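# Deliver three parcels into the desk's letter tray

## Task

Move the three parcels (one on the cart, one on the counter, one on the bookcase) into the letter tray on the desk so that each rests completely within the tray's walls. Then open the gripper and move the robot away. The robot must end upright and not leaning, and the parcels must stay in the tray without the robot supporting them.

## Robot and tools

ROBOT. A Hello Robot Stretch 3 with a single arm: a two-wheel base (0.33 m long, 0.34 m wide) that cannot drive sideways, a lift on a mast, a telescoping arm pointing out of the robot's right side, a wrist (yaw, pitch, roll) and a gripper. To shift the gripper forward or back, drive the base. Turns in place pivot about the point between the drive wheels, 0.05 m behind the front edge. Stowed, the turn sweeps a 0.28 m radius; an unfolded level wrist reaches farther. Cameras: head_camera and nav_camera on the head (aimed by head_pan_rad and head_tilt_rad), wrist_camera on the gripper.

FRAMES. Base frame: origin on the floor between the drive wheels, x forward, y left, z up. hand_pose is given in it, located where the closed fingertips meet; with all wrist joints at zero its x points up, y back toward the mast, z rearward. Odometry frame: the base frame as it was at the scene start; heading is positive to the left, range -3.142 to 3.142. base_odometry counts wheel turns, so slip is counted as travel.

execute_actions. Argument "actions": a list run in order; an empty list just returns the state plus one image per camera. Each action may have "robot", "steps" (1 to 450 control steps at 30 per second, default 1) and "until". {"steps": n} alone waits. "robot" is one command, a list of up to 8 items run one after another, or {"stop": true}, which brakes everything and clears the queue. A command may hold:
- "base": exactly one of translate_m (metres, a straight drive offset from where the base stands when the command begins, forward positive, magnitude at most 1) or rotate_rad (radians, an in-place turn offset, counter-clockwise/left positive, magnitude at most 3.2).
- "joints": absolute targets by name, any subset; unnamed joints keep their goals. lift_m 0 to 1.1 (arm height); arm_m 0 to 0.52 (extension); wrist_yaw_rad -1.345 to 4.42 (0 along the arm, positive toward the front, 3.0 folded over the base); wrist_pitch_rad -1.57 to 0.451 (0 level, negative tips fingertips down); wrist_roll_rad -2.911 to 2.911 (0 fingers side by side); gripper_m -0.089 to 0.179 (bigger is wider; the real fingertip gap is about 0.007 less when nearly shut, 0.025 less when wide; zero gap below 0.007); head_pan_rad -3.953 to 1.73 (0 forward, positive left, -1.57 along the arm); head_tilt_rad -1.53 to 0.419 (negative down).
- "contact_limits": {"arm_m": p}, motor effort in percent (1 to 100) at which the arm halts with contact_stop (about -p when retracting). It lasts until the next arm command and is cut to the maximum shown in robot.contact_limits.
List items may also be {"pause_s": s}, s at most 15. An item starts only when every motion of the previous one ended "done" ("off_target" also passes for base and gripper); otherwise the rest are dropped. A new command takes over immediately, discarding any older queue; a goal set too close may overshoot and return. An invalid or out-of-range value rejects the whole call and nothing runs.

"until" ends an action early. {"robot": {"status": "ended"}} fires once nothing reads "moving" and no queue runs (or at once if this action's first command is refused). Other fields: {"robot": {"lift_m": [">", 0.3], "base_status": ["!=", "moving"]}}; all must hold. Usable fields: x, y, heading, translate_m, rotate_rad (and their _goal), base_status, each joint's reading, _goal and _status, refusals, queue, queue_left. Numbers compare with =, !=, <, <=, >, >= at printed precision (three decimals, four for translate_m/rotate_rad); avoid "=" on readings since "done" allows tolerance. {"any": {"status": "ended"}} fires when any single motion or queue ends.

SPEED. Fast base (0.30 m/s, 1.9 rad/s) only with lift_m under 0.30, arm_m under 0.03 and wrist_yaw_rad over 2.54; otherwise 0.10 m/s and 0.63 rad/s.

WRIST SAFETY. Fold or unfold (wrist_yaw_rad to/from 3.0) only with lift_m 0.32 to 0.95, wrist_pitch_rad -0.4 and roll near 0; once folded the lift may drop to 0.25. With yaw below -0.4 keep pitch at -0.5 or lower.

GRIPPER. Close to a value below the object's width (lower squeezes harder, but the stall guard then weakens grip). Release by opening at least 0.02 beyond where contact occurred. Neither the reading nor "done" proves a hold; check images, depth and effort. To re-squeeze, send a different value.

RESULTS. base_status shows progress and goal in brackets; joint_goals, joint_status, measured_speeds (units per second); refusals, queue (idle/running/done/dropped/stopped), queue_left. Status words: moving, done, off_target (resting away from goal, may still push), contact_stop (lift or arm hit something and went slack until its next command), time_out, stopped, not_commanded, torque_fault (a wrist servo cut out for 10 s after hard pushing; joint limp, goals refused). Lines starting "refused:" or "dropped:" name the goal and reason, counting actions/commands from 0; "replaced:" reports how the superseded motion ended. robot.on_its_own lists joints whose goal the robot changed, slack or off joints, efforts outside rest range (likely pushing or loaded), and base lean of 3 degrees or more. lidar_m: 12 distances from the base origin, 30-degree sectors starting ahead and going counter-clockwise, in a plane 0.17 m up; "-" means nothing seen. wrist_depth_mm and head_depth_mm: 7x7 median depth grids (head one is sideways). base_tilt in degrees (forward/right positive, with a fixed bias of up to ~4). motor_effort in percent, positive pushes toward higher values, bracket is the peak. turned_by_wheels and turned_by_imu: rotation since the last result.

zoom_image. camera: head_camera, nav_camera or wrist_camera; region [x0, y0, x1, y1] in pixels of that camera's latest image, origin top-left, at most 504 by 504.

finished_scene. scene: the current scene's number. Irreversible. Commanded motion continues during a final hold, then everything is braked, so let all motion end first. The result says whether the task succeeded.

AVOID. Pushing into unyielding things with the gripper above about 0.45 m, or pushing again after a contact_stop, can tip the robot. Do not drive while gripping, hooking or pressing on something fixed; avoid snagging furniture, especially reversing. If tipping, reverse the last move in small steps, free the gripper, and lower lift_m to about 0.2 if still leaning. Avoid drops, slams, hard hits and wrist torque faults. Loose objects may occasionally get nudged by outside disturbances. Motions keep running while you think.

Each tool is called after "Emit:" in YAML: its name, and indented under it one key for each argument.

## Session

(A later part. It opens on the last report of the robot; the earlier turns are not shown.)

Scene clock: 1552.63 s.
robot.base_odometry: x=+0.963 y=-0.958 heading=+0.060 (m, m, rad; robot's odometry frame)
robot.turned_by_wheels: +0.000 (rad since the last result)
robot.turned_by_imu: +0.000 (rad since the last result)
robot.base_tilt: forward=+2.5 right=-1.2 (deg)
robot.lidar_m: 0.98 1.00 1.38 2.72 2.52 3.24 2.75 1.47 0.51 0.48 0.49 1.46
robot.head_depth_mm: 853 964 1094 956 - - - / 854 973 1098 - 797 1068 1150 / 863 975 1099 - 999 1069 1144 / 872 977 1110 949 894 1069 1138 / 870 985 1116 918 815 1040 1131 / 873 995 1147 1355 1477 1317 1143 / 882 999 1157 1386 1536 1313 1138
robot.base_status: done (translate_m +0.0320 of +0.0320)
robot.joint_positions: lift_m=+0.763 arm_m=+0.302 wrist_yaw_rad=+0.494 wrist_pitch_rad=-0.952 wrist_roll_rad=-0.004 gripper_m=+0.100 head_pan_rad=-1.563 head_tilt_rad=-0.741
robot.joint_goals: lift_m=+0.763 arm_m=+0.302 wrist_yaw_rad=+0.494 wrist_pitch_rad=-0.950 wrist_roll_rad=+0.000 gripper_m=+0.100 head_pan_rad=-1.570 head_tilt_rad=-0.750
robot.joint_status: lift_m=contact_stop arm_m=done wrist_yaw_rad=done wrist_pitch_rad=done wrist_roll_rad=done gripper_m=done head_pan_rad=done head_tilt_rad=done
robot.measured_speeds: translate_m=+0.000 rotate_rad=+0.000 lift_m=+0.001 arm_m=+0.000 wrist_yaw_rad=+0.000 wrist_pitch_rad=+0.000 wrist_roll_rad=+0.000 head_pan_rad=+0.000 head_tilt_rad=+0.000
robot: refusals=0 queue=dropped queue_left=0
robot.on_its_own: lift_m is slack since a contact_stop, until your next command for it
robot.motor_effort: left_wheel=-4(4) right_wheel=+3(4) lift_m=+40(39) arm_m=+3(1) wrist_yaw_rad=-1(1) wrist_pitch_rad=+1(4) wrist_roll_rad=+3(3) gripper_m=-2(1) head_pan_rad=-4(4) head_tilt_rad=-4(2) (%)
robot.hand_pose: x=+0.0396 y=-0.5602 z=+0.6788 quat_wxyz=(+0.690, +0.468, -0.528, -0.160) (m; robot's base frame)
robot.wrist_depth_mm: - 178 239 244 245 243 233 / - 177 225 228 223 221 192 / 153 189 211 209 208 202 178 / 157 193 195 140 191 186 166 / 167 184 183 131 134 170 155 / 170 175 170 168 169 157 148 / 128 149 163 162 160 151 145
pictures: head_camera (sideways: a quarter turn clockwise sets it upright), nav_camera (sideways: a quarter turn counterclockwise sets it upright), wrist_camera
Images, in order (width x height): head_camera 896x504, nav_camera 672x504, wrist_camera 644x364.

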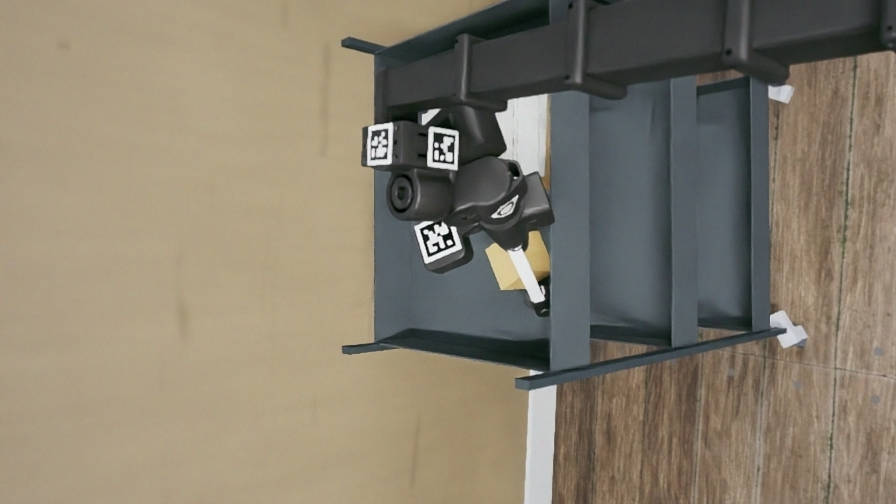

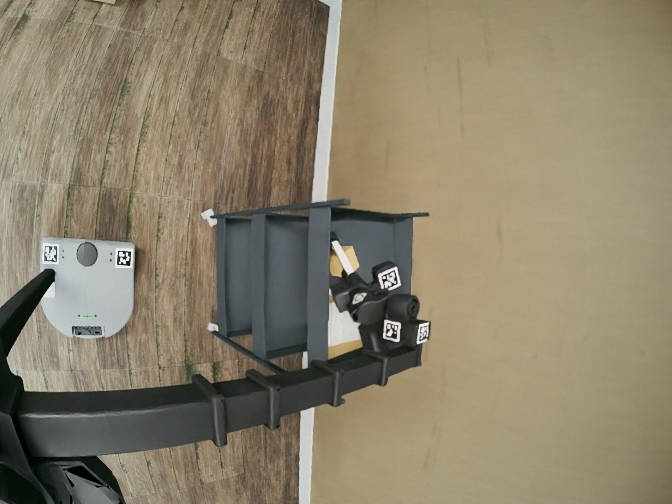

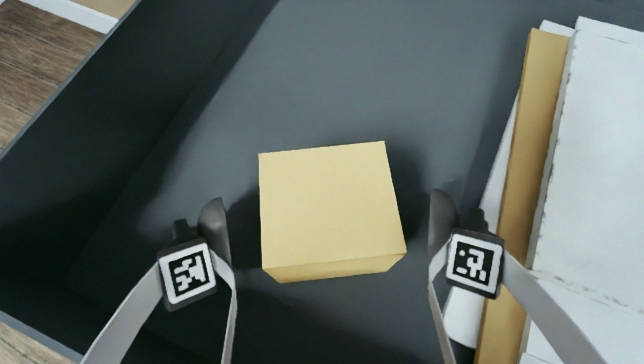

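The lift reached 0.763, 1 mm short of its goal, and ended in a contact stop with the hand at z = 0.679. Something stopped the fingertips at about the height I expected for the floor. It could be the shelf floor or the edge of the paper stack; I can't tell which.

The parcel is between the pads, so I'll close the gripper and then lift.

Emit:
execute_actions:
  actions:
    - {"robot": {"joints": {"gripper_m": 0.03}}, "steps": 60, "until": {"robot": {"gripper_m_status": ["!=", "moving"]}}}
    - {"steps": 10}
    - {"robot": {"joints": {"lift_m": 0.94}}, "steps": 200, "until": {"robot": {"status": "ended"}}}

Scene clock: 1561.43 s.
robot.base_odometry: x=+0.963 y=-0.958 heading=+0.060 (m, m, rad; robot's odometry frame)
robot.turned_by_wheels: +0.000 (rad since the last result)
robot.turned_by_imu: +0.000 (rad since the last result)
robot.base_tilt: forward=+2.5 right=-1.0 (deg)
robot.lidar_m: 0.98 1.00 1.38 2.72 2.51 3.25 2.75 1.48 0.51 0.48 0.49 1.46
robot.head_depth_mm: 850 - 1140 918 792 1267 1142 / 857 - 1137 893 798 1070 1141 / 864 924 - 884 806 1067 1143 / 871 982 1136 867 816 1064 1136 / 869 991 1119 891 815 1039 1132 / 875 988 1143 1364 1461 1318 1136 / 879 997 1160 1367 1530 1314 1137
robot.base_status: done (translate_m +0.0320 of +0.0320)
robot.joint_positions: lift_m=+0.940 arm_m=+0.302 wrist_yaw_rad=+0.496 wrist_pitch_rad=-0.961 wrist_roll_rad=-0.004 gripper_m=+0.031 head_pan_rad=-1.563 head_tilt_rad=-0.741
robot.joint_goals: lift_m=+0.940 arm_m=+0.302 wrist_yaw_rad=+0.494 wrist_pitch_rad=-0.950 wrist_roll_rad=+0.000 gripper_m=+0.030 head_pan_rad=-1.570 head_tilt_rad=-0.750
robot.joint_status: lift_m=done arm_m=done wrist_yaw_rad=done wrist_pitch_rad=done wrist_roll_rad=done gripper_m=done head_pan_rad=done head_tilt_rad=done
robot.measured_speeds: translate_m=+0.000 rotate_rad=+0.000 lift_m=+0.000 arm_m=+0.000 wrist_yaw_rad=+0.000 wrist_pitch_rad=+0.000 wrist_roll_rad=+0.000 head_pan_rad=+0.000 head_tilt_rad=+0.000
robot: refusals=0 queue=done queue_left=0
robot.motor_effort: left_wheel=-1(6) right_wheel=+1(5) lift_m=+54(56) arm_m=+2(3) wrist_yaw_rad=-2(4) wrist_pitch_rad=+5(9) wrist_roll_rad=+2(3) gripper_m=-14(95) head_pan_rad=-5(4) head_tilt_rad=-4(4) (%)
robot.hand_pose: x=+0.0389 y=-0.5585 z=+0.8545 quat_wxyz=(+0.689, +0.471, -0.526, -0.162) (m; robot's base frame)
robot.wrist_depth_mm: - - 855 661 591 536 472 / - - - 430 408 572 539 / - - - 410 410 403 367 / - - 377 143 374 357 376 / - - 304 134 134 334 351 / - 282 334 332 326 315 329 / 953 917 940 326 312 303 313
pictures: head_camera (sideways: a quarter turn clockwise sets it upright), nav_camera (sideways: a quarter turn counterclockwise sets it upright), wrist_camera
Images, in order (width x height): head_camera 896x504, nav_camera 672x504, wrist_camera 644x364.

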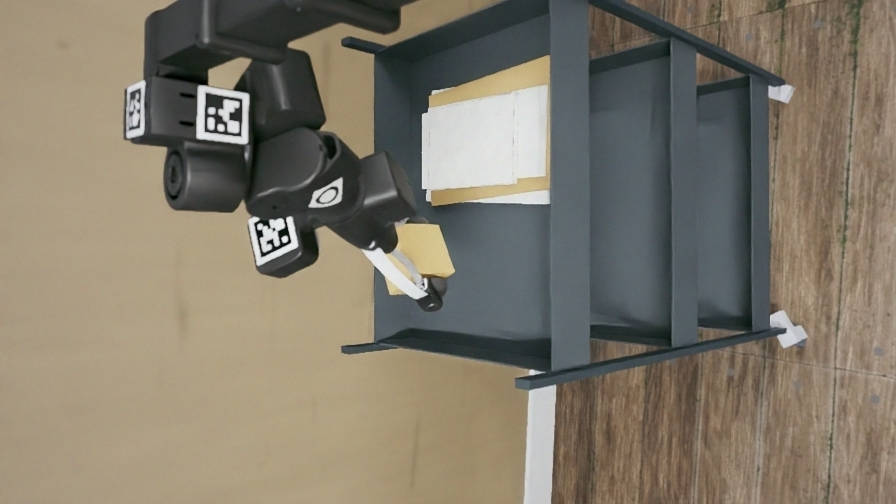

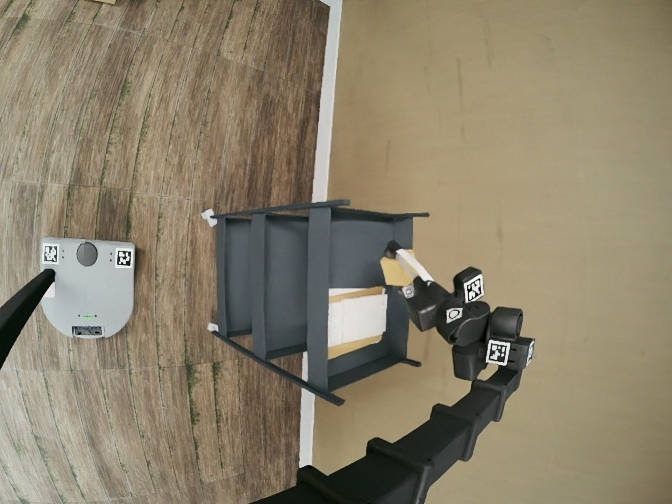

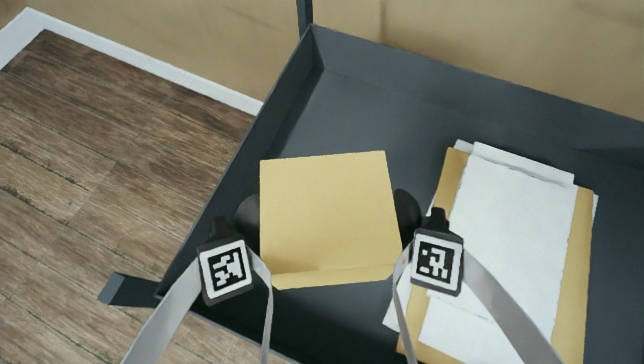

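Parcel 3 is held and lifted. Wrist depth shows it at 134–143 mm while the shelf floor is now over 300 mm away, and gripper effort is −14.

I'll stow in free space and head back to the desk. The plan is to set it in the free area in front of parcel 1. That means parking the base about 0.127 m further back than for parcel 2, then correcting by eye on arrival.

Emit:
execute_actions:
  actions:
    - {"robot": [{"joints": {"arm_m": 0.0}}, {"joints": {"lift_m": 0.9, "wrist_pitch_rad": -0.4, "wrist_roll_rad": 0.0}}, {"joints": {"wrist_yaw_rad": 3.0}}, {"joints": {"lift_m": 0.28}}, {"base": {"rotate_rad": 2.74}, "joints": {"head_pan_rad": 0.0, "head_tilt_rad": -0.5}}], "steps": 450, "until": {"robot": {"status": "ended"}}}

Scene clock: 1592.50 s.
robot.base_odometry: x=+0.963 y=-0.958 heading=+2.578 (m, m, rad; robot's odometry frame)
robot.turned_by_wheels: +2.518 (rad since the last result)
robot.turned_by_imu: +2.479 (rad since the last result)
robot.base_tilt: forward=+2.3 right=-0.6 (deg)
robot.lidar_m: 3.23 2.74 1.65 0.53 0.48 0.48 1.34 1.05 0.98 1.26 2.72 2.51
robot.head_depth_mm: 2865 3047 3181 2649 1959 1538 1271 / 3187 3386 3562 2644 1948 1551 1277 / 3458 3642 3796 2663 1961 1539 1273 / 3184 3312 3427 2625 1952 1530 1279 / 2980 3184 3456 2606 1955 1540 1272 / 2746 2968 3289 2623 1921 1538 1273 / 2656 2760 3098 2585 1931 1525 1266
robot.base_status: moving (rotate_rad +2.5180 of +2.7400)
robot.joint_positions: lift_m=+0.280 arm_m=+0.001 wrist_yaw_rad=+2.998 wrist_pitch_rad=-0.424 wrist_roll_rad=-0.004 gripper_m=+0.031 head_pan_rad=-0.007 head_tilt_rad=-0.507
robot.joint_goals: lift_m=+0.280 arm_m=+0.000 wrist_yaw_rad=+3.000 wrist_pitch_rad=-0.400 wrist_roll_rad=+0.000 gripper_m=+0.030 head_pan_rad=+0.000 head_tilt_rad=-0.500
robot.joint_status: lift_m=done arm_m=done wrist_yaw_rad=done wrist_pitch_rad=done wrist_roll_rad=done gripper_m=done head_pan_rad=done head_tilt_rad=done
robot.measured_speeds: translate_m=+0.000 rotate_rad=+0.950 lift_m=+0.000 arm_m=+0.000 wrist_yaw_rad=+0.000 wrist_pitch_rad=+0.000 wrist_roll_rad=+0.000 head_pan_rad=+0.000 head_tilt_rad=+0.000
robot: refusals=0 queue=running queue_left=0
robot.motor_effort: left_wheel=+2(13) right_wheel=-1(6) lift_m=+32(54) arm_m=-3(4) wrist_yaw_rad=+1(2) wrist_pitch_rad=+13(13) wrist_roll_rad=+2(3) gripper_m=-13(14) head_pan_rad=+5(54) head_tilt_rad=+2(14) (%)
robot.hand_pose: x=+0.0107 y=+0.0753 z=+0.2916 quat_wxyz=(+0.198, +0.698, +0.100, +0.680) (m; robot's base frame)
robot.wrist_depth_mm: 771 - - - - - - / 722 - - - - - - / 627 - 831 892 888 853 845 / 445 659 718 143 673 681 675 / 593 584 - 133 134 558 554 / 502 505 - 139 469 478 471 / 447 - - - 421 418 413
pictures: head_camera (sideways: a quarter turn clockwise sets it upright), nav_camera (sideways: a quarter turn counterclockwise sets it upright), wrist_camera
Images, in order (width x height): head_camera 896x504, nav_camera 672x504, wrist_camera 644x364.

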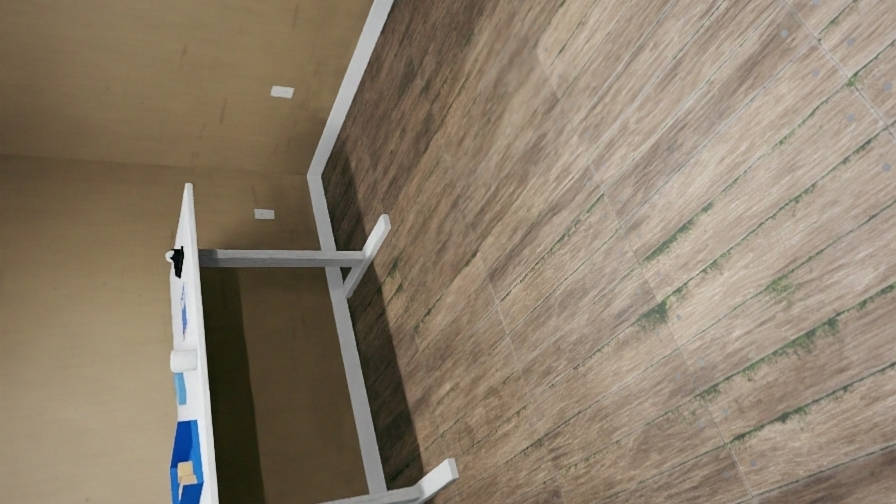

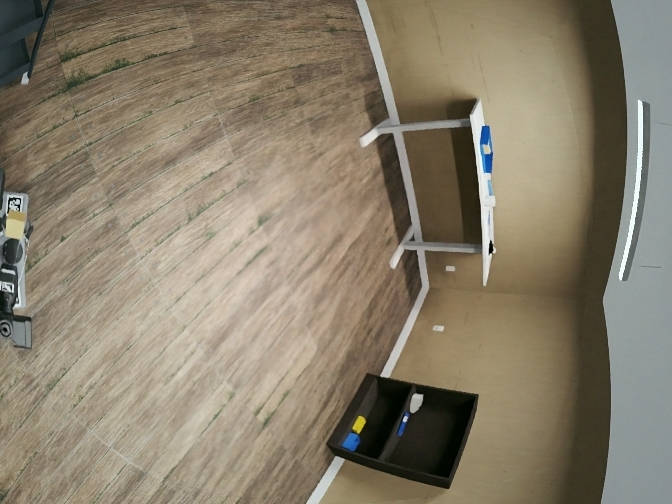

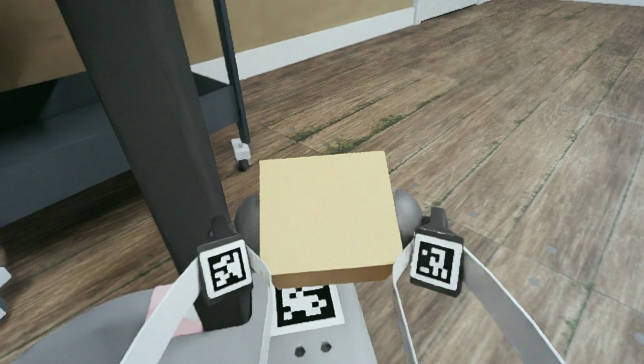

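The action timed out with the base still turning, and the parcel is still held. Waiting for the turn to finish.

Emit:
execute_actions:
  actions:
    - {"steps": 100, "until": {"robot": {"status": "ended"}}}

Scene clock: 1596.07 s.
robot.base_odometry: x=+0.963 y=-0.958 heading=+2.800 (m, m, rad; robot's odometry frame)
robot.turned_by_wheels: +0.222 (rad since the last result)
robot.turned_by_imu: +0.220 (rad since the last result)
robot.base_tilt: forward=+2.5 right=-1.1 (deg)
robot.lidar_m: 2.74 2.75 1.33 0.49 0.49 1.11 1.63 0.98 1.05 1.61 2.51 2.83
robot.head_depth_mm: 3174 3478 3724 2694 1954 1547 1279 / 3104 3276 3575 2642 1960 1538 1270 / 2919 3143 3449 2650 1945 1547 1276 / 2839 3009 3310 2629 1942 1541 1261 / 2684 2866 3233 2635 1945 1541 1275 / 2649 2776 3109 2629 1946 1530 1265 / 2535 2739 2968 2596 1934 1530 1264
robot.base_status: done (rotate_rad +2.7399 of +2.7400)
robot.joint_positions: lift_m=+0.280 arm_m=+0.001 wrist_yaw_rad=+2.998 wrist_pitch_rad=-0.424 wrist_roll_rad=-0.004 gripper_m=+0.031 head_pan_rad=-0.007 head_tilt_rad=-0.507
robot.joint_goals: lift_m=+0.280 arm_m=+0.000 wrist_yaw_rad=+3.000 wrist_pitch_rad=-0.400 wrist_roll_rad=+0.000 gripper_m=+0.030 head_pan_rad=+0.000 head_tilt_rad=-0.500
robot.joint_status: lift_m=done arm_m=done wrist_yaw_rad=done wrist_pitch_rad=done wrist_roll_rad=done gripper_m=done head_pan_rad=done head_tilt_rad=done
robot.measured_speeds: translate_m=+0.000 rotate_rad=+0.000 lift_m=+0.000 arm_m=+0.000 wrist_yaw_rad=+0.000 wrist_pitch_rad=+0.000 wrist_roll_rad=+0.000 head_pan_rad=+0.000 head_tilt_rad=+0.000
robot: refusals=0 queue=done queue_left=0
robot.motor_effort: left_wheel=-2(2) right_wheel=+1(1) lift_m=+32(32) arm_m=-3(3) wrist_yaw_rad=+1(2) wrist_pitch_rad=+13(13) wrist_roll_rad=+3(2) gripper_m=-13(14) head_pan_rad=+5(4) head_tilt_rad=+3(3) (%)
robot.hand_pose: x=+0.0107 y=+0.0753 z=+0.2916 quat_wxyz=(+0.198, +0.698, +0.100, +0.680) (m; robot's base frame)
robot.wrist_depth_mm: 783 - - - - - - / 799 - 779 - - - - / 626 - 609 832 872 854 845 / 460 647 703 143 680 668 667 / 553 591 - 133 134 565 554 / 500 503 - 139 462 481 476 / 447 - - - 420 417 410
pictures: head_camera (sideways: a quarter turn clockwise sets it upright), nav_camera (sideways: a quarter turn counterclockwise sets it upright), wrist_camera
Images, in order (width x height): head_camera 896x504, nav_camera 672x504, wrist_camera 644x364.

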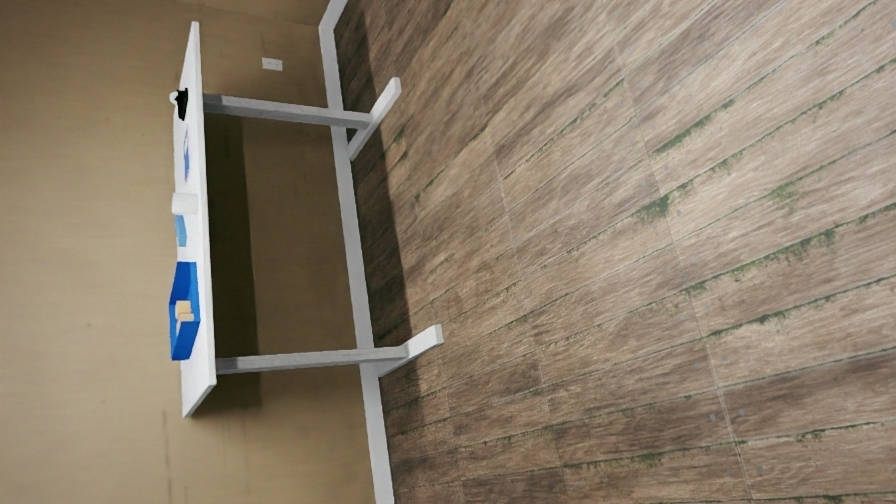

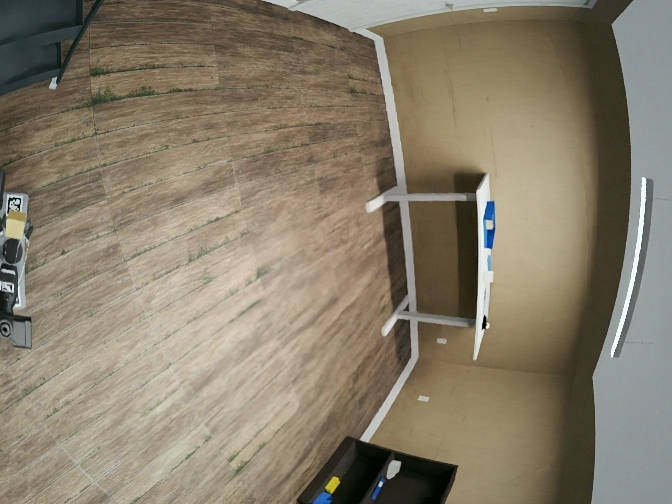

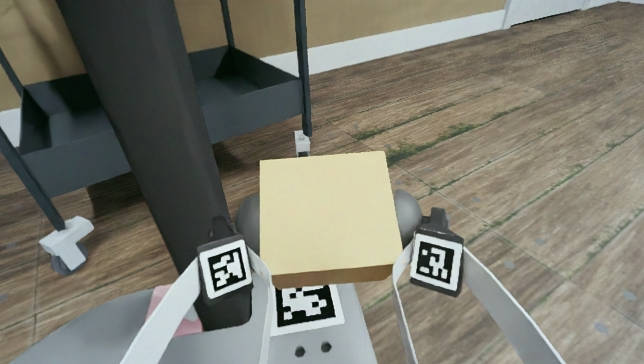

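I'm now facing the desk, with the tray visible about 0.09 rad left of straight ahead. Odometry predicts 0.146 rad, so there's roughly 0.05 rad of heading uncertainty. I'll drive 1.9 of the 2.135 m and reassess from closer.

Emit:
execute_actions:
  actions:
    - {"robot": [{"base": {"translate_m": 1.0}}, {"base": {"translate_m": 0.9}}], "steps": 450, "until": {"robot": {"status": "ended"}}}

Scene clock: 1612.23 s.
robot.base_odometry: x=-0.827 y=-0.321 heading=+2.800 (m, m, rad; robot's odometry frame)
robot.turned_by_wheels: +0.000 (rad since the last result)
robot.turned_by_imu: +0.008 (rad since the last result)
robot.base_tilt: forward=+2.5 right=-1.1 (deg)
robot.lidar_m: 1.42 0.95 1.51 1.78 1.77 1.92 2.02 2.72 2.52 1.69 1.78 1.41
robot.head_depth_mm: 1375 1533 1101 1884 1828 1546 1272 / 1325 1457 1122 846 1926 1536 1273 / 1274 1401 1113 775 1855 1548 1274 / 1230 1344 1060 793 1788 1527 1263 / 1190 1296 1108 743 1753 1527 1265 / 1151 1244 1010 708 1676 1538 1268 / 1110 1207 992 702 1602 1526 1264
robot.base_status: done (translate_m +0.9000 of +0.9000)
robot.joint_positions: lift_m=+0.280 arm_m=+0.001 wrist_yaw_rad=+2.999 wrist_pitch_rad=-0.424 wrist_roll_rad=-0.004 gripper_m=+0.031 head_pan_rad=-0.007 head_tilt_rad=-0.506
robot.joint_goals: lift_m=+0.280 arm_m=+0.000 wrist_yaw_rad=+3.000 wrist_pitch_rad=-0.400 wrist_roll_rad=+0.000 gripper_m=+0.030 head_pan_rad=+0.000 head_tilt_rad=-0.500
robot.joint_status: lift_m=done arm_m=done wrist_yaw_rad=done wrist_pitch_rad=done wrist_roll_rad=done gripper_m=done head_pan_rad=done head_tilt_rad=done
robot.measured_speeds: translate_m=+0.000 rotate_rad=+0.000 lift_m=+0.000 arm_m=+0.000 wrist_yaw_rad=+0.000 wrist_pitch_rad=+0.000 wrist_roll_rad=+0.000 head_pan_rad=+0.000 head_tilt_rad=+0.000
robot: refusals=0 queue=done queue_left=0
robot.motor_effort: left_wheel=-2(10) right_wheel=+0(5) lift_m=+32(32) arm_m=-3(3) wrist_yaw_rad=+0(2) wrist_pitch_rad=+13(13) wrist_roll_rad=+3(3) gripper_m=-13(13) head_pan_rad=+5(4) head_tilt_rad=+3(2) (%)
robot.hand_pose: x=+0.0106 y=+0.0754 z=+0.2916 quat_wxyz=(+0.198, +0.698, +0.100, +0.681) (m; robot's base frame)
robot.wrist_depth_mm: - - - - - - - / - - - - - - - / 965 - 917 906 874 848 778 / 723 736 712 143 667 671 642 / 595 582 - 134 134 565 559 / 503 506 - 139 467 479 473 / 441 - - - 420 416 413
pictures: head_camera (sideways: a quarter turn clockwise sets it upright), nav_camera (sideways: a quarter turn counterclockwise sets it upright), wrist_camera
Images, in order (width x height): head_camera 896x504, nav_camera 672x504, wrist_camera 644x364.

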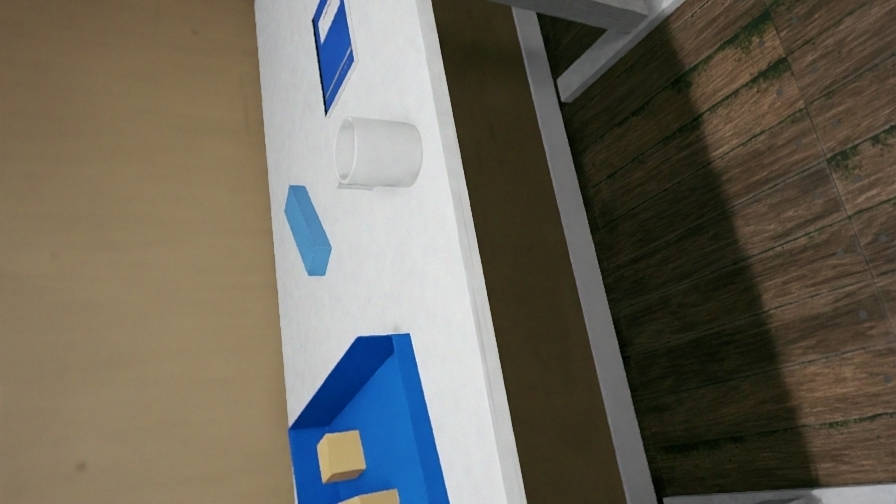

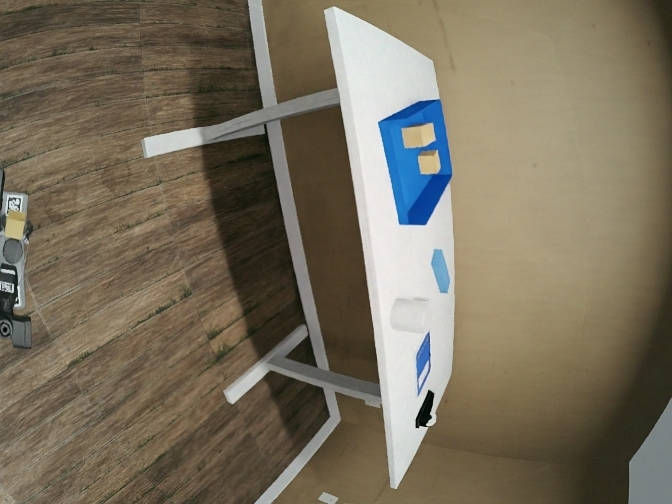

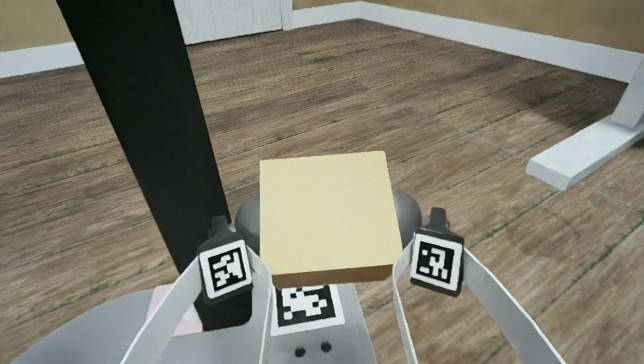

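The parcel is still held. The IMU was right about the earlier desk nudge, since the image shift matched it, so I'll dead-reckon with IMU headings. That puts me at about (−0.80, −0.27), heading about 2.725.

To reach the placement pose I'll do three moves, then unfold in the safe order:
1. Drive forward 0.27 m.
2. Turn about 2.01 rad.
3. Drive forward 0.09 m.

Emit:
execute_actions:
  actions:
    - {"robot": [{"base": {"translate_m": 0.27}}, {"base": {"rotate_rad": 2.01}, "joints": {"head_pan_rad": -1.57, "head_tilt_rad": -0.6}}, {"base": {"translate_m": 0.09}}], "steps": 450, "until": {"robot": {"status": "ended"}}}

Scene clock: 1641.47 s.
robot.base_odometry: x=-1.073 y=-0.320 heading=-1.473 (m, m, rad; robot's odometry frame)
robot.turned_by_wheels: +2.010 (rad since the last result)
robot.turned_by_imu: +1.979 (rad since the last result)
robot.base_tilt: forward=+2.4 right=-1.2 (deg)
robot.lidar_m: 1.77 1.88 2.12 2.97 2.68 1.73 1.96 1.24 1.19 0.72 0.73 1.71
robot.head_depth_mm: 926 1020 872 573 470 1442 1215 / 936 1034 809 605 470 1450 1209 / 944 1040 803 606 484 1429 1213 / 951 1053 798 603 485 1434 1206 / 966 1063 822 608 484 1207 1189 / 972 1085 860 605 484 1428 1204 / 978 1091 1180 602 501 1435 1205
robot.base_status: done (translate_m +0.0900 of +0.0900)
robot.joint_positions: lift_m=+0.280 arm_m=+0.001 wrist_yaw_rad=+2.999 wrist_pitch_rad=-0.424 wrist_roll_rad=-0.004 gripper_m=+0.031 head_pan_rad=-1.563 head_tilt_rad=-0.593
robot.joint_goals: lift_m=+0.280 arm_m=+0.000 wrist_yaw_rad=+3.000 wrist_pitch_rad=-0.400 wrist_roll_rad=+0.000 gripper_m=+0.030 head_pan_rad=-1.570 head_tilt_rad=-0.600
robot.joint_status: lift_m=done arm_m=done wrist_yaw_rad=done wrist_pitch_rad=done wrist_roll_rad=done gripper_m=done head_pan_rad=done head_tilt_rad=done
robot.measured_speeds: translate_m=+0.000 rotate_rad=+0.000 lift_m=+0.000 arm_m=+0.000 wrist_yaw_rad=+0.000 wrist_pitch_rad=+0.000 wrist_roll_rad=+0.000 head_pan_rad=+0.000 head_tilt_rad=+0.000
robot: refusals=0 queue=done queue_left=0
robot.motor_effort: left_wheel=-2(13) right_wheel=+1(6) lift_m=+32(32) arm_m=-3(3) wrist_yaw_rad=+1(0) wrist_pitch_rad=+13(13) wrist_roll_rad=+2(3) gripper_m=-13(13) head_pan_rad=-4(53) head_tilt_rad=-3(9) (%)
robot.hand_pose: x=+0.0105 y=+0.0754 z=+0.2916 quat_wxyz=(+0.198, +0.698, +0.100, +0.681) (m; robot's base frame)
robot.wrist_depth_mm: - - - - - - - / - - - - - - - / 959 - 902 892 898 863 863 / 736 726 698 143 676 690 670 / 585 588 - 133 134 563 557 / 501 512 - 139 465 477 475 / 449 - - - 422 418 412
pictures: head_camera (sideways: a quarter turn clockwise sets it upright), nav_camera (sideways: a quarter turn counterclockwise sets it upright), wrist_camera
Images, in order (width x height): head_camera 896x504, nav_camera 672x504, wrist_camera 644x364.

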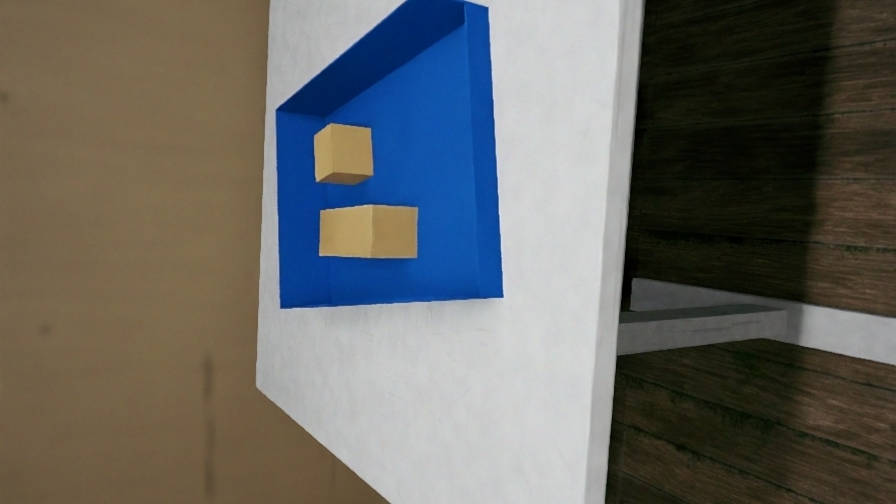

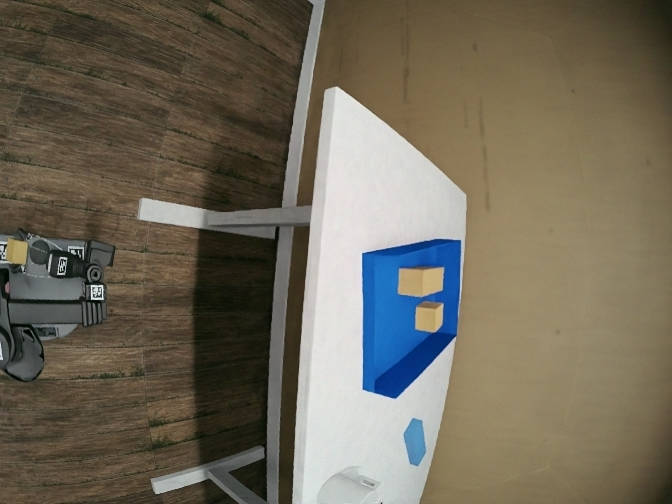

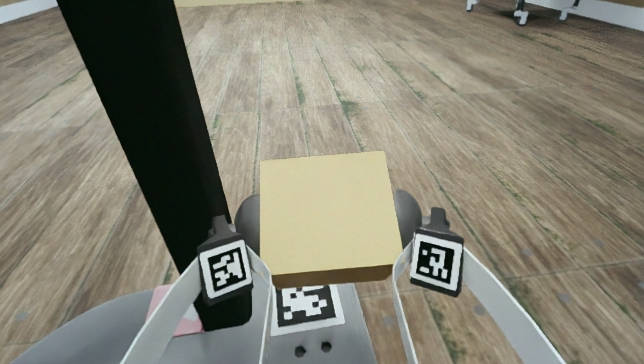

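Back at the desk, and the image corrects another of my assumptions. Compared with the earlier reference view, the desk edge and the tray's near wall are both slanted by about 0.08 rad. The direction fits the wheel odometry, which says +0.097 rad. IMU dead-reckoning predicted almost no change. So on commanded turns the wheels were the better guide and the IMU under-counts by about 1–1.5%. I over-rotated by about 0.07 rad, which I can absorb with wrist yaw.

Parcel 3 was gripped at pitch −0.95, so I'll release it at that pitch so it lands flat. To clear the near wall, I'll fly in at pitch −0.4 and pitch down once I'm over the tray.

Emit:
execute_actions:
  actions:
    - {"robot": [{"joints": {"lift_m": 0.9}}, {"joints": {"wrist_yaw_rad": 1.0}}, {"joints": {"lift_m": 1.1}}, {"joints": {"wrist_yaw_rad": 0.225}, "base": {"translate_m": -0.108}}, {"joints": {"arm_m": 0.29}}], "steps": 450, "until": {"robot": {"status": "ended"}}}

Scene clock: 1686.07 s.
robot.base_odometry: x=-1.083 y=-0.213 heading=-1.473 (m, m, rad; robot's odometry frame)
robot.turned_by_wheels: +0.000 (rad since the last result)
robot.turned_by_imu: +0.000 (rad since the last result)
robot.base_tilt: forward=+2.4 right=-1.2 (deg)
robot.lidar_m: 1.88 1.99 2.19 2.97 2.54 1.62 1.86 1.15 1.18 1.15 0.75 1.70
robot.head_depth_mm: - - 871 611 471 1439 1207 / - - 845 584 470 1445 1221 / - - 732 604 469 1444 1218 / 940 1053 726 604 483 1431 1212 / 958 1067 723 604 483 1431 1211 / 969 1075 807 577 483 1198 1181 / 982 1083 861 605 501 1435 1203
robot.base_status: done (translate_m -0.1080 of -0.1080)
robot.joint_positions: lift_m=+1.100 arm_m=+0.201 wrist_yaw_rad=+0.226 wrist_pitch_rad=-0.424 wrist_roll_rad=-0.004 gripper_m=+0.031 head_pan_rad=-1.563 head_tilt_rad=-0.593
robot.joint_goals: lift_m=+1.100 arm_m=+0.290 wrist_yaw_rad=+0.225 wrist_pitch_rad=-0.400 wrist_roll_rad=+0.000 gripper_m=+0.030 head_pan_rad=-1.570 head_tilt_rad=-0.600
robot.joint_status: lift_m=done arm_m=moving wrist_yaw_rad=done wrist_pitch_rad=done wrist_roll_rad=done gripper_m=done head_pan_rad=done head_tilt_rad=done
robot.measured_speeds: translate_m=+0.000 rotate_rad=+0.000 lift_m=+0.000 arm_m=+0.140 wrist_yaw_rad=+0.000 wrist_pitch_rad=+0.000 wrist_roll_rad=+0.000 head_pan_rad=+0.000 head_tilt_rad=+0.000
robot: refusals=0 queue=running queue_left=0
robot.motor_effort: left_wheel=-2(11) right_wheel=+0(3) lift_m=+55(58) arm_m=+7(1) wrist_yaw_rad=-1(3) wrist_pitch_rad=+13(14) wrist_roll_rad=+2(2) gripper_m=-13(13) head_pan_rad=-4(4) head_tilt_rad=-3(3) (%)
robot.hand_pose: x=+0.0285 y=-0.5642 z=+1.1110 quat_wxyz=(+0.705, +0.226, -0.668, -0.070) (m; robot's base frame)
robot.wrist_depth_mm: 834 793 724 694 642 593 572 / 944 877 792 737 695 660 611 / - 984 574 470 585 587 565 / - 489 434 143 417 460 455 / 407 381 355 134 134 378 373 / 339 304 307 309 307 322 320 / 293 248 287 286 280 268 279
pictures: head_camera (sideways: a quarter turn clockwise sets it upright), nav_camera (sideways: a quarter turn counterclockwise sets it upright), wrist_camera
Images, in order (width x height): head_camera 896x504, nav_camera 672x504, wrist_camera 644x364.

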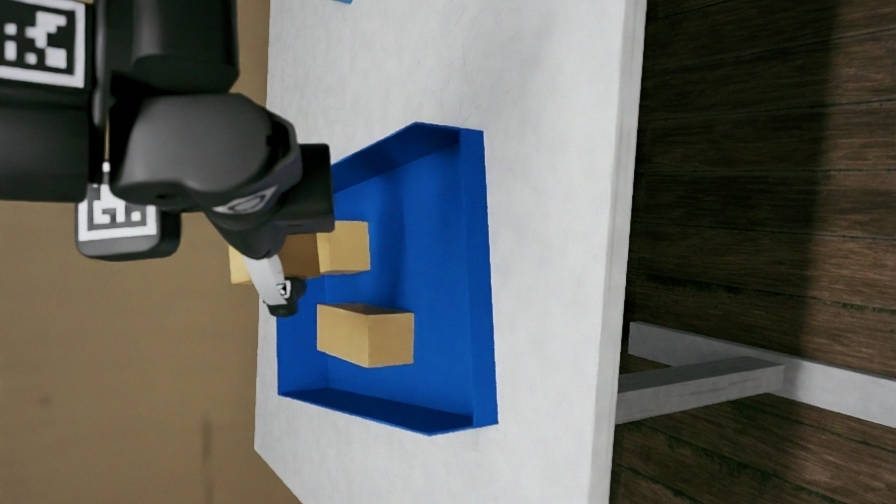

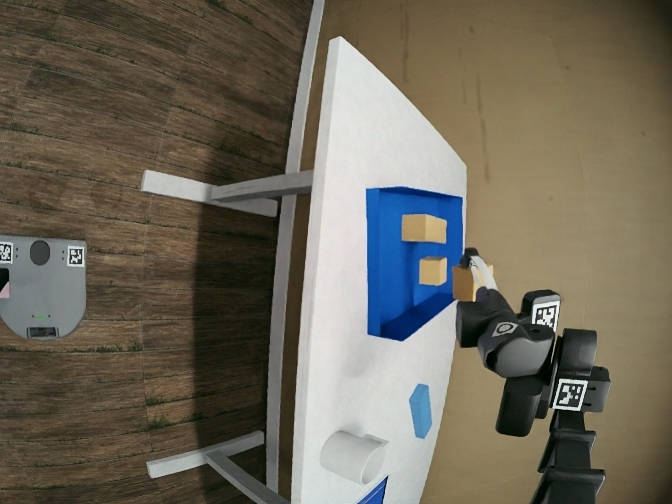

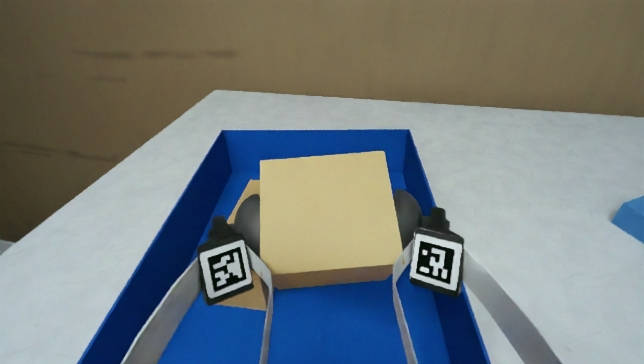

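The arm is still extending. Once it finishes, I'll pitch down to −0.95 and check the view.

Emit:
execute_actions:
  actions:
    - {"steps": 60, "until": {"robot": {"status": "ended"}}}
    - {"robot": {"joints": {"wrist_pitch_rad": -0.95}}, "steps": 120, "until": {"robot": {"status": "ended"}}}

Scene clock: 1690.13 s.
robot.base_odometry: x=-1.083 y=-0.213 heading=-1.473 (m, m, rad; robot's odometry frame)
robot.turned_by_wheels: +0.000 (rad since the last result)
robot.turned_by_imu: +0.000 (rad since the last result)
robot.base_tilt: forward=+2.4 right=-1.1 (deg)
robot.lidar_m: 1.88 1.99 2.18 2.97 2.54 1.62 1.86 1.16 1.18 1.15 0.75 1.70
robot.head_depth_mm: - 1050 875 610 470 1446 1217 / - 1052 868 584 470 1450 1211 / - - 609 564 468 1441 1201 / 950 1049 750 554 485 1440 1207 / 964 1061 802 601 484 1436 1214 / 966 1070 808 578 483 1201 1182 / 976 1089 859 605 498 1441 1214
robot.base_status: done (translate_m -0.1080 of -0.1080)
robot.joint_positions: lift_m=+1.100 arm_m=+0.290 wrist_yaw_rad=+0.226 wrist_pitch_rad=-0.960 wrist_roll_rad=-0.004 gripper_m=+0.031 head_pan_rad=-1.563 head_tilt_rad=-0.593
robot.joint_goals: lift_m=+1.100 arm_m=+0.290 wrist_yaw_rad=+0.225 wrist_pitch_rad=-0.950 wrist_roll_rad=+0.000 gripper_m=+0.030 head_pan_rad=-1.570 head_tilt_rad=-0.600
robot.joint_status: lift_m=done arm_m=done wrist_yaw_rad=done wrist_pitch_rad=done wrist_roll_rad=done gripper_m=done head_pan_rad=done head_tilt_rad=done
robot.measured_speeds: translate_m=+0.000 rotate_rad=+0.000 lift_m=+0.000 arm_m=+0.000 wrist_yaw_rad=+0.000 wrist_pitch_rad=+0.000 wrist_roll_rad=+0.000 head_pan_rad=+0.000 head_tilt_rad=+0.000
robot: refusals=0 queue=done queue_left=0
robot.motor_effort: left_wheel=-2(2) right_wheel=+0(1) lift_m=+55(55) arm_m=+3(3) wrist_yaw_rad=-1(1) wrist_pitch_rad=+5(13) wrist_roll_rad=+2(2) gripper_m=-13(13) head_pan_rad=-4(4) head_tilt_rad=-2(3) (%)
robot.hand_pose: x=+0.0069 y=-0.5587 z=+1.0147 quat_wxyz=(+0.661, +0.396, -0.585, -0.253) (m; robot's base frame)
robot.wrist_depth_mm: 303 262 242 243 292 302 302 / 221 224 242 280 272 281 280 / 211 224 253 259 255 263 261 / 214 246 241 142 226 240 242 / 216 229 229 133 134 225 227 / 213 217 211 209 210 214 215 / 204 205 204 203 201 161 203
pictures: head_camera (sideways: a quarter turn clockwise sets it upright), nav_camera (sideways: a quarter turn counterclockwise sets it upright), wrist_camera
Images, in order (width x height): head_camera 896x504, nav_camera 672x504, wrist_camera 644x364.

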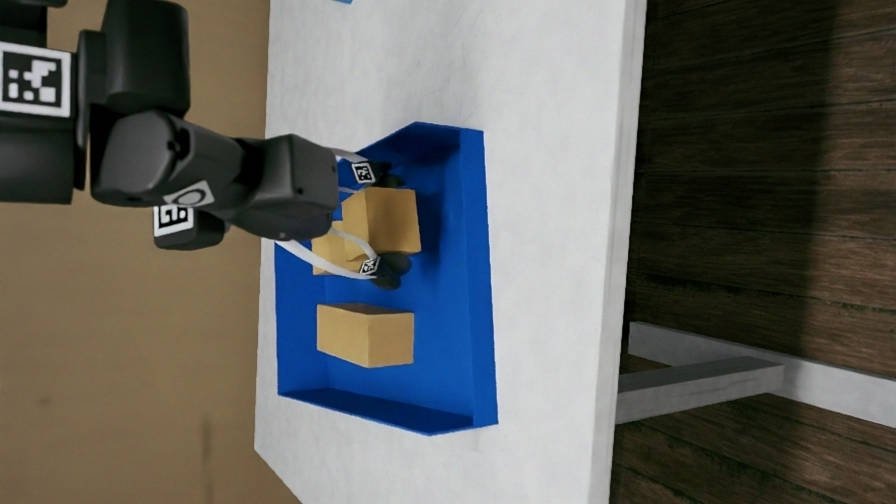

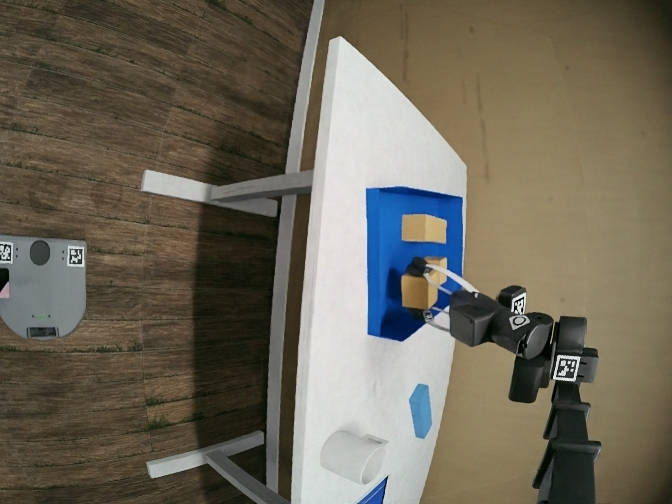

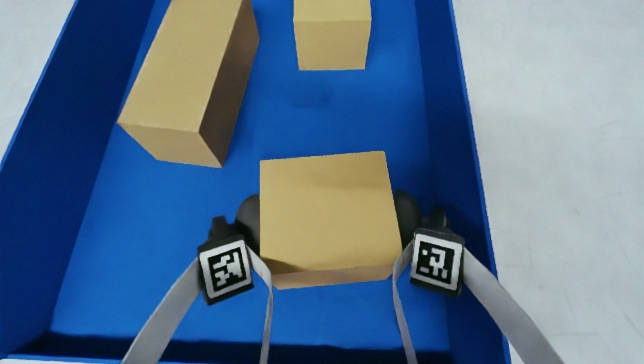

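The view is clear. Projected onto the tray floor, the parcel's footprint falls at about u 284–368, v 205–290. That is more than 40 px (about 0.025 m) from the near wall, the right wall and both placed parcels. Wrist depth to the held parcel is unchanged at 133–143 mm, so it hasn't slipped.

Lowering to just above the floor.

Emit:
execute_actions:
  actions:
    - {"robot": {"joints": {"lift_m": 1.068}}, "steps": 150, "until": {"robot": {"status": "ended"}}}

Scene clock: 1701.97 s.
robot.base_odometry: x=-1.083 y=-0.213 heading=-1.473 (m, m, rad; robot's odometry frame)
robot.turned_by_wheels: +0.000 (rad since the last result)
robot.turned_by_imu: +0.000 (rad since the last result)
robot.base_tilt: forward=+2.4 right=-1.1 (deg)
robot.lidar_m: 1.88 1.99 2.18 2.97 2.53 1.62 1.86 1.15 1.18 1.15 0.75 1.70
robot.head_depth_mm: 899 999 872 610 470 1443 1215 / - - 870 585 469 1437 1217 / 922 - - 565 469 1436 1208 / 948 1044 810 558 484 1446 1210 / 958 1059 800 603 484 1435 1213 / 970 1067 808 579 483 1200 1180 / 979 1084 859 604 499 1430 1207
robot.base_status: done (translate_m -0.1080 of -0.1080)
robot.joint_positions: lift_m=+1.068 arm_m=+0.290 wrist_yaw_rad=+0.226 wrist_pitch_rad=-0.961 wrist_roll_rad=-0.004 gripper_m=+0.031 head_pan_rad=-1.563 head_tilt_rad=-0.593
robot.joint_goals: lift_m=+1.068 arm_m=+0.290 wrist_yaw_rad=+0.225 wrist_pitch_rad=-0.950 wrist_roll_rad=+0.000 gripper_m=+0.030 head_pan_rad=-1.570 head_tilt_rad=-0.600
robot.joint_status: lift_m=done arm_m=done wrist_yaw_rad=done wrist_pitch_rad=done wrist_roll_rad=done gripper_m=done head_pan_rad=done head_tilt_rad=done
robot.measured_speeds: translate_m=+0.000 rotate_rad=+0.000 lift_m=+0.000 arm_m=+0.000 wrist_yaw_rad=+0.000 wrist_pitch_rad=+0.000 wrist_roll_rad=+0.000 head_pan_rad=+0.000 head_tilt_rad=+0.000
robot: refusals=0 queue=done queue_left=0
robot.motor_effort: left_wheel=-2(2) right_wheel=+1(1) lift_m=+32(56) arm_m=+3(3) wrist_yaw_rad=+0(1) wrist_pitch_rad=+6(6) wrist_roll_rad=+2(2) gripper_m=-13(13) head_pan_rad=-4(4) head_tilt_rad=-2(3) (%)
robot.hand_pose: x=+0.0068 y=-0.5585 z=+0.9832 quat_wxyz=(+0.661, +0.396, -0.585, -0.254) (m; robot's base frame)
robot.wrist_depth_mm: 214 194 228 241 255 256 258 / 210 177 234 240 234 234 240 / 212 219 222 223 223 183 223 / 206 212 208 143 203 166 207 / 195 197 196 133 134 157 195 / 186 186 180 179 181 138 184 / 176 175 175 173 172 148 174
pictures: head_camera (sideways: a quarter turn clockwise sets it upright), nav_camera (sideways: a quarter turn counterclockwise sets it upright), wrist_camera
Images, in order (width x height): head_camera 896x504, nav_camera 672x504, wrist_camera 644x364.

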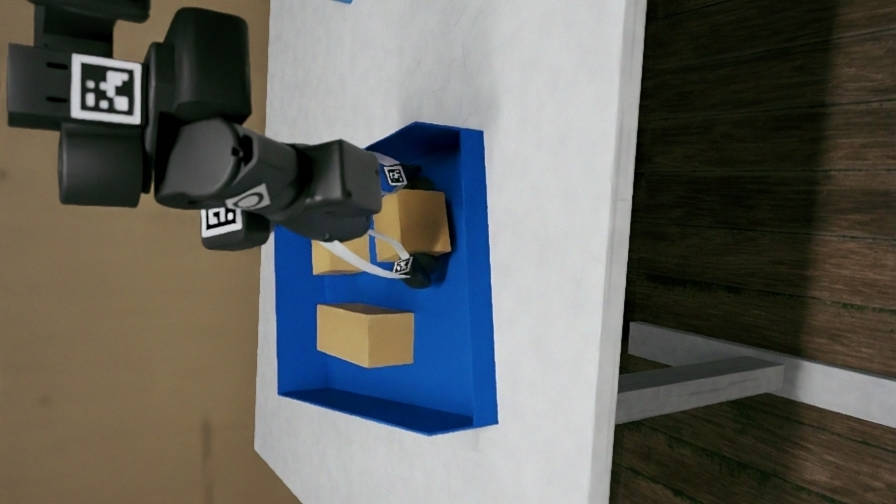

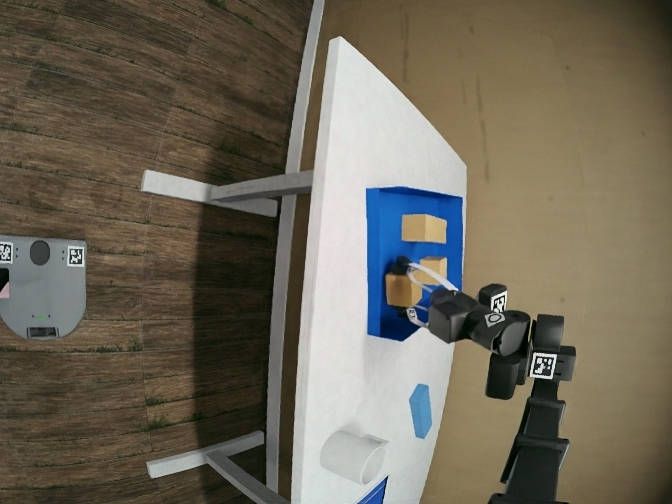

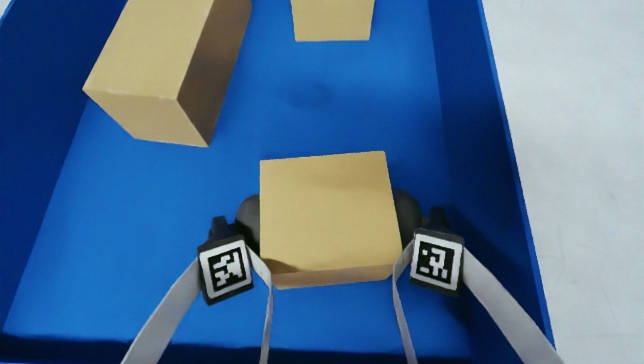

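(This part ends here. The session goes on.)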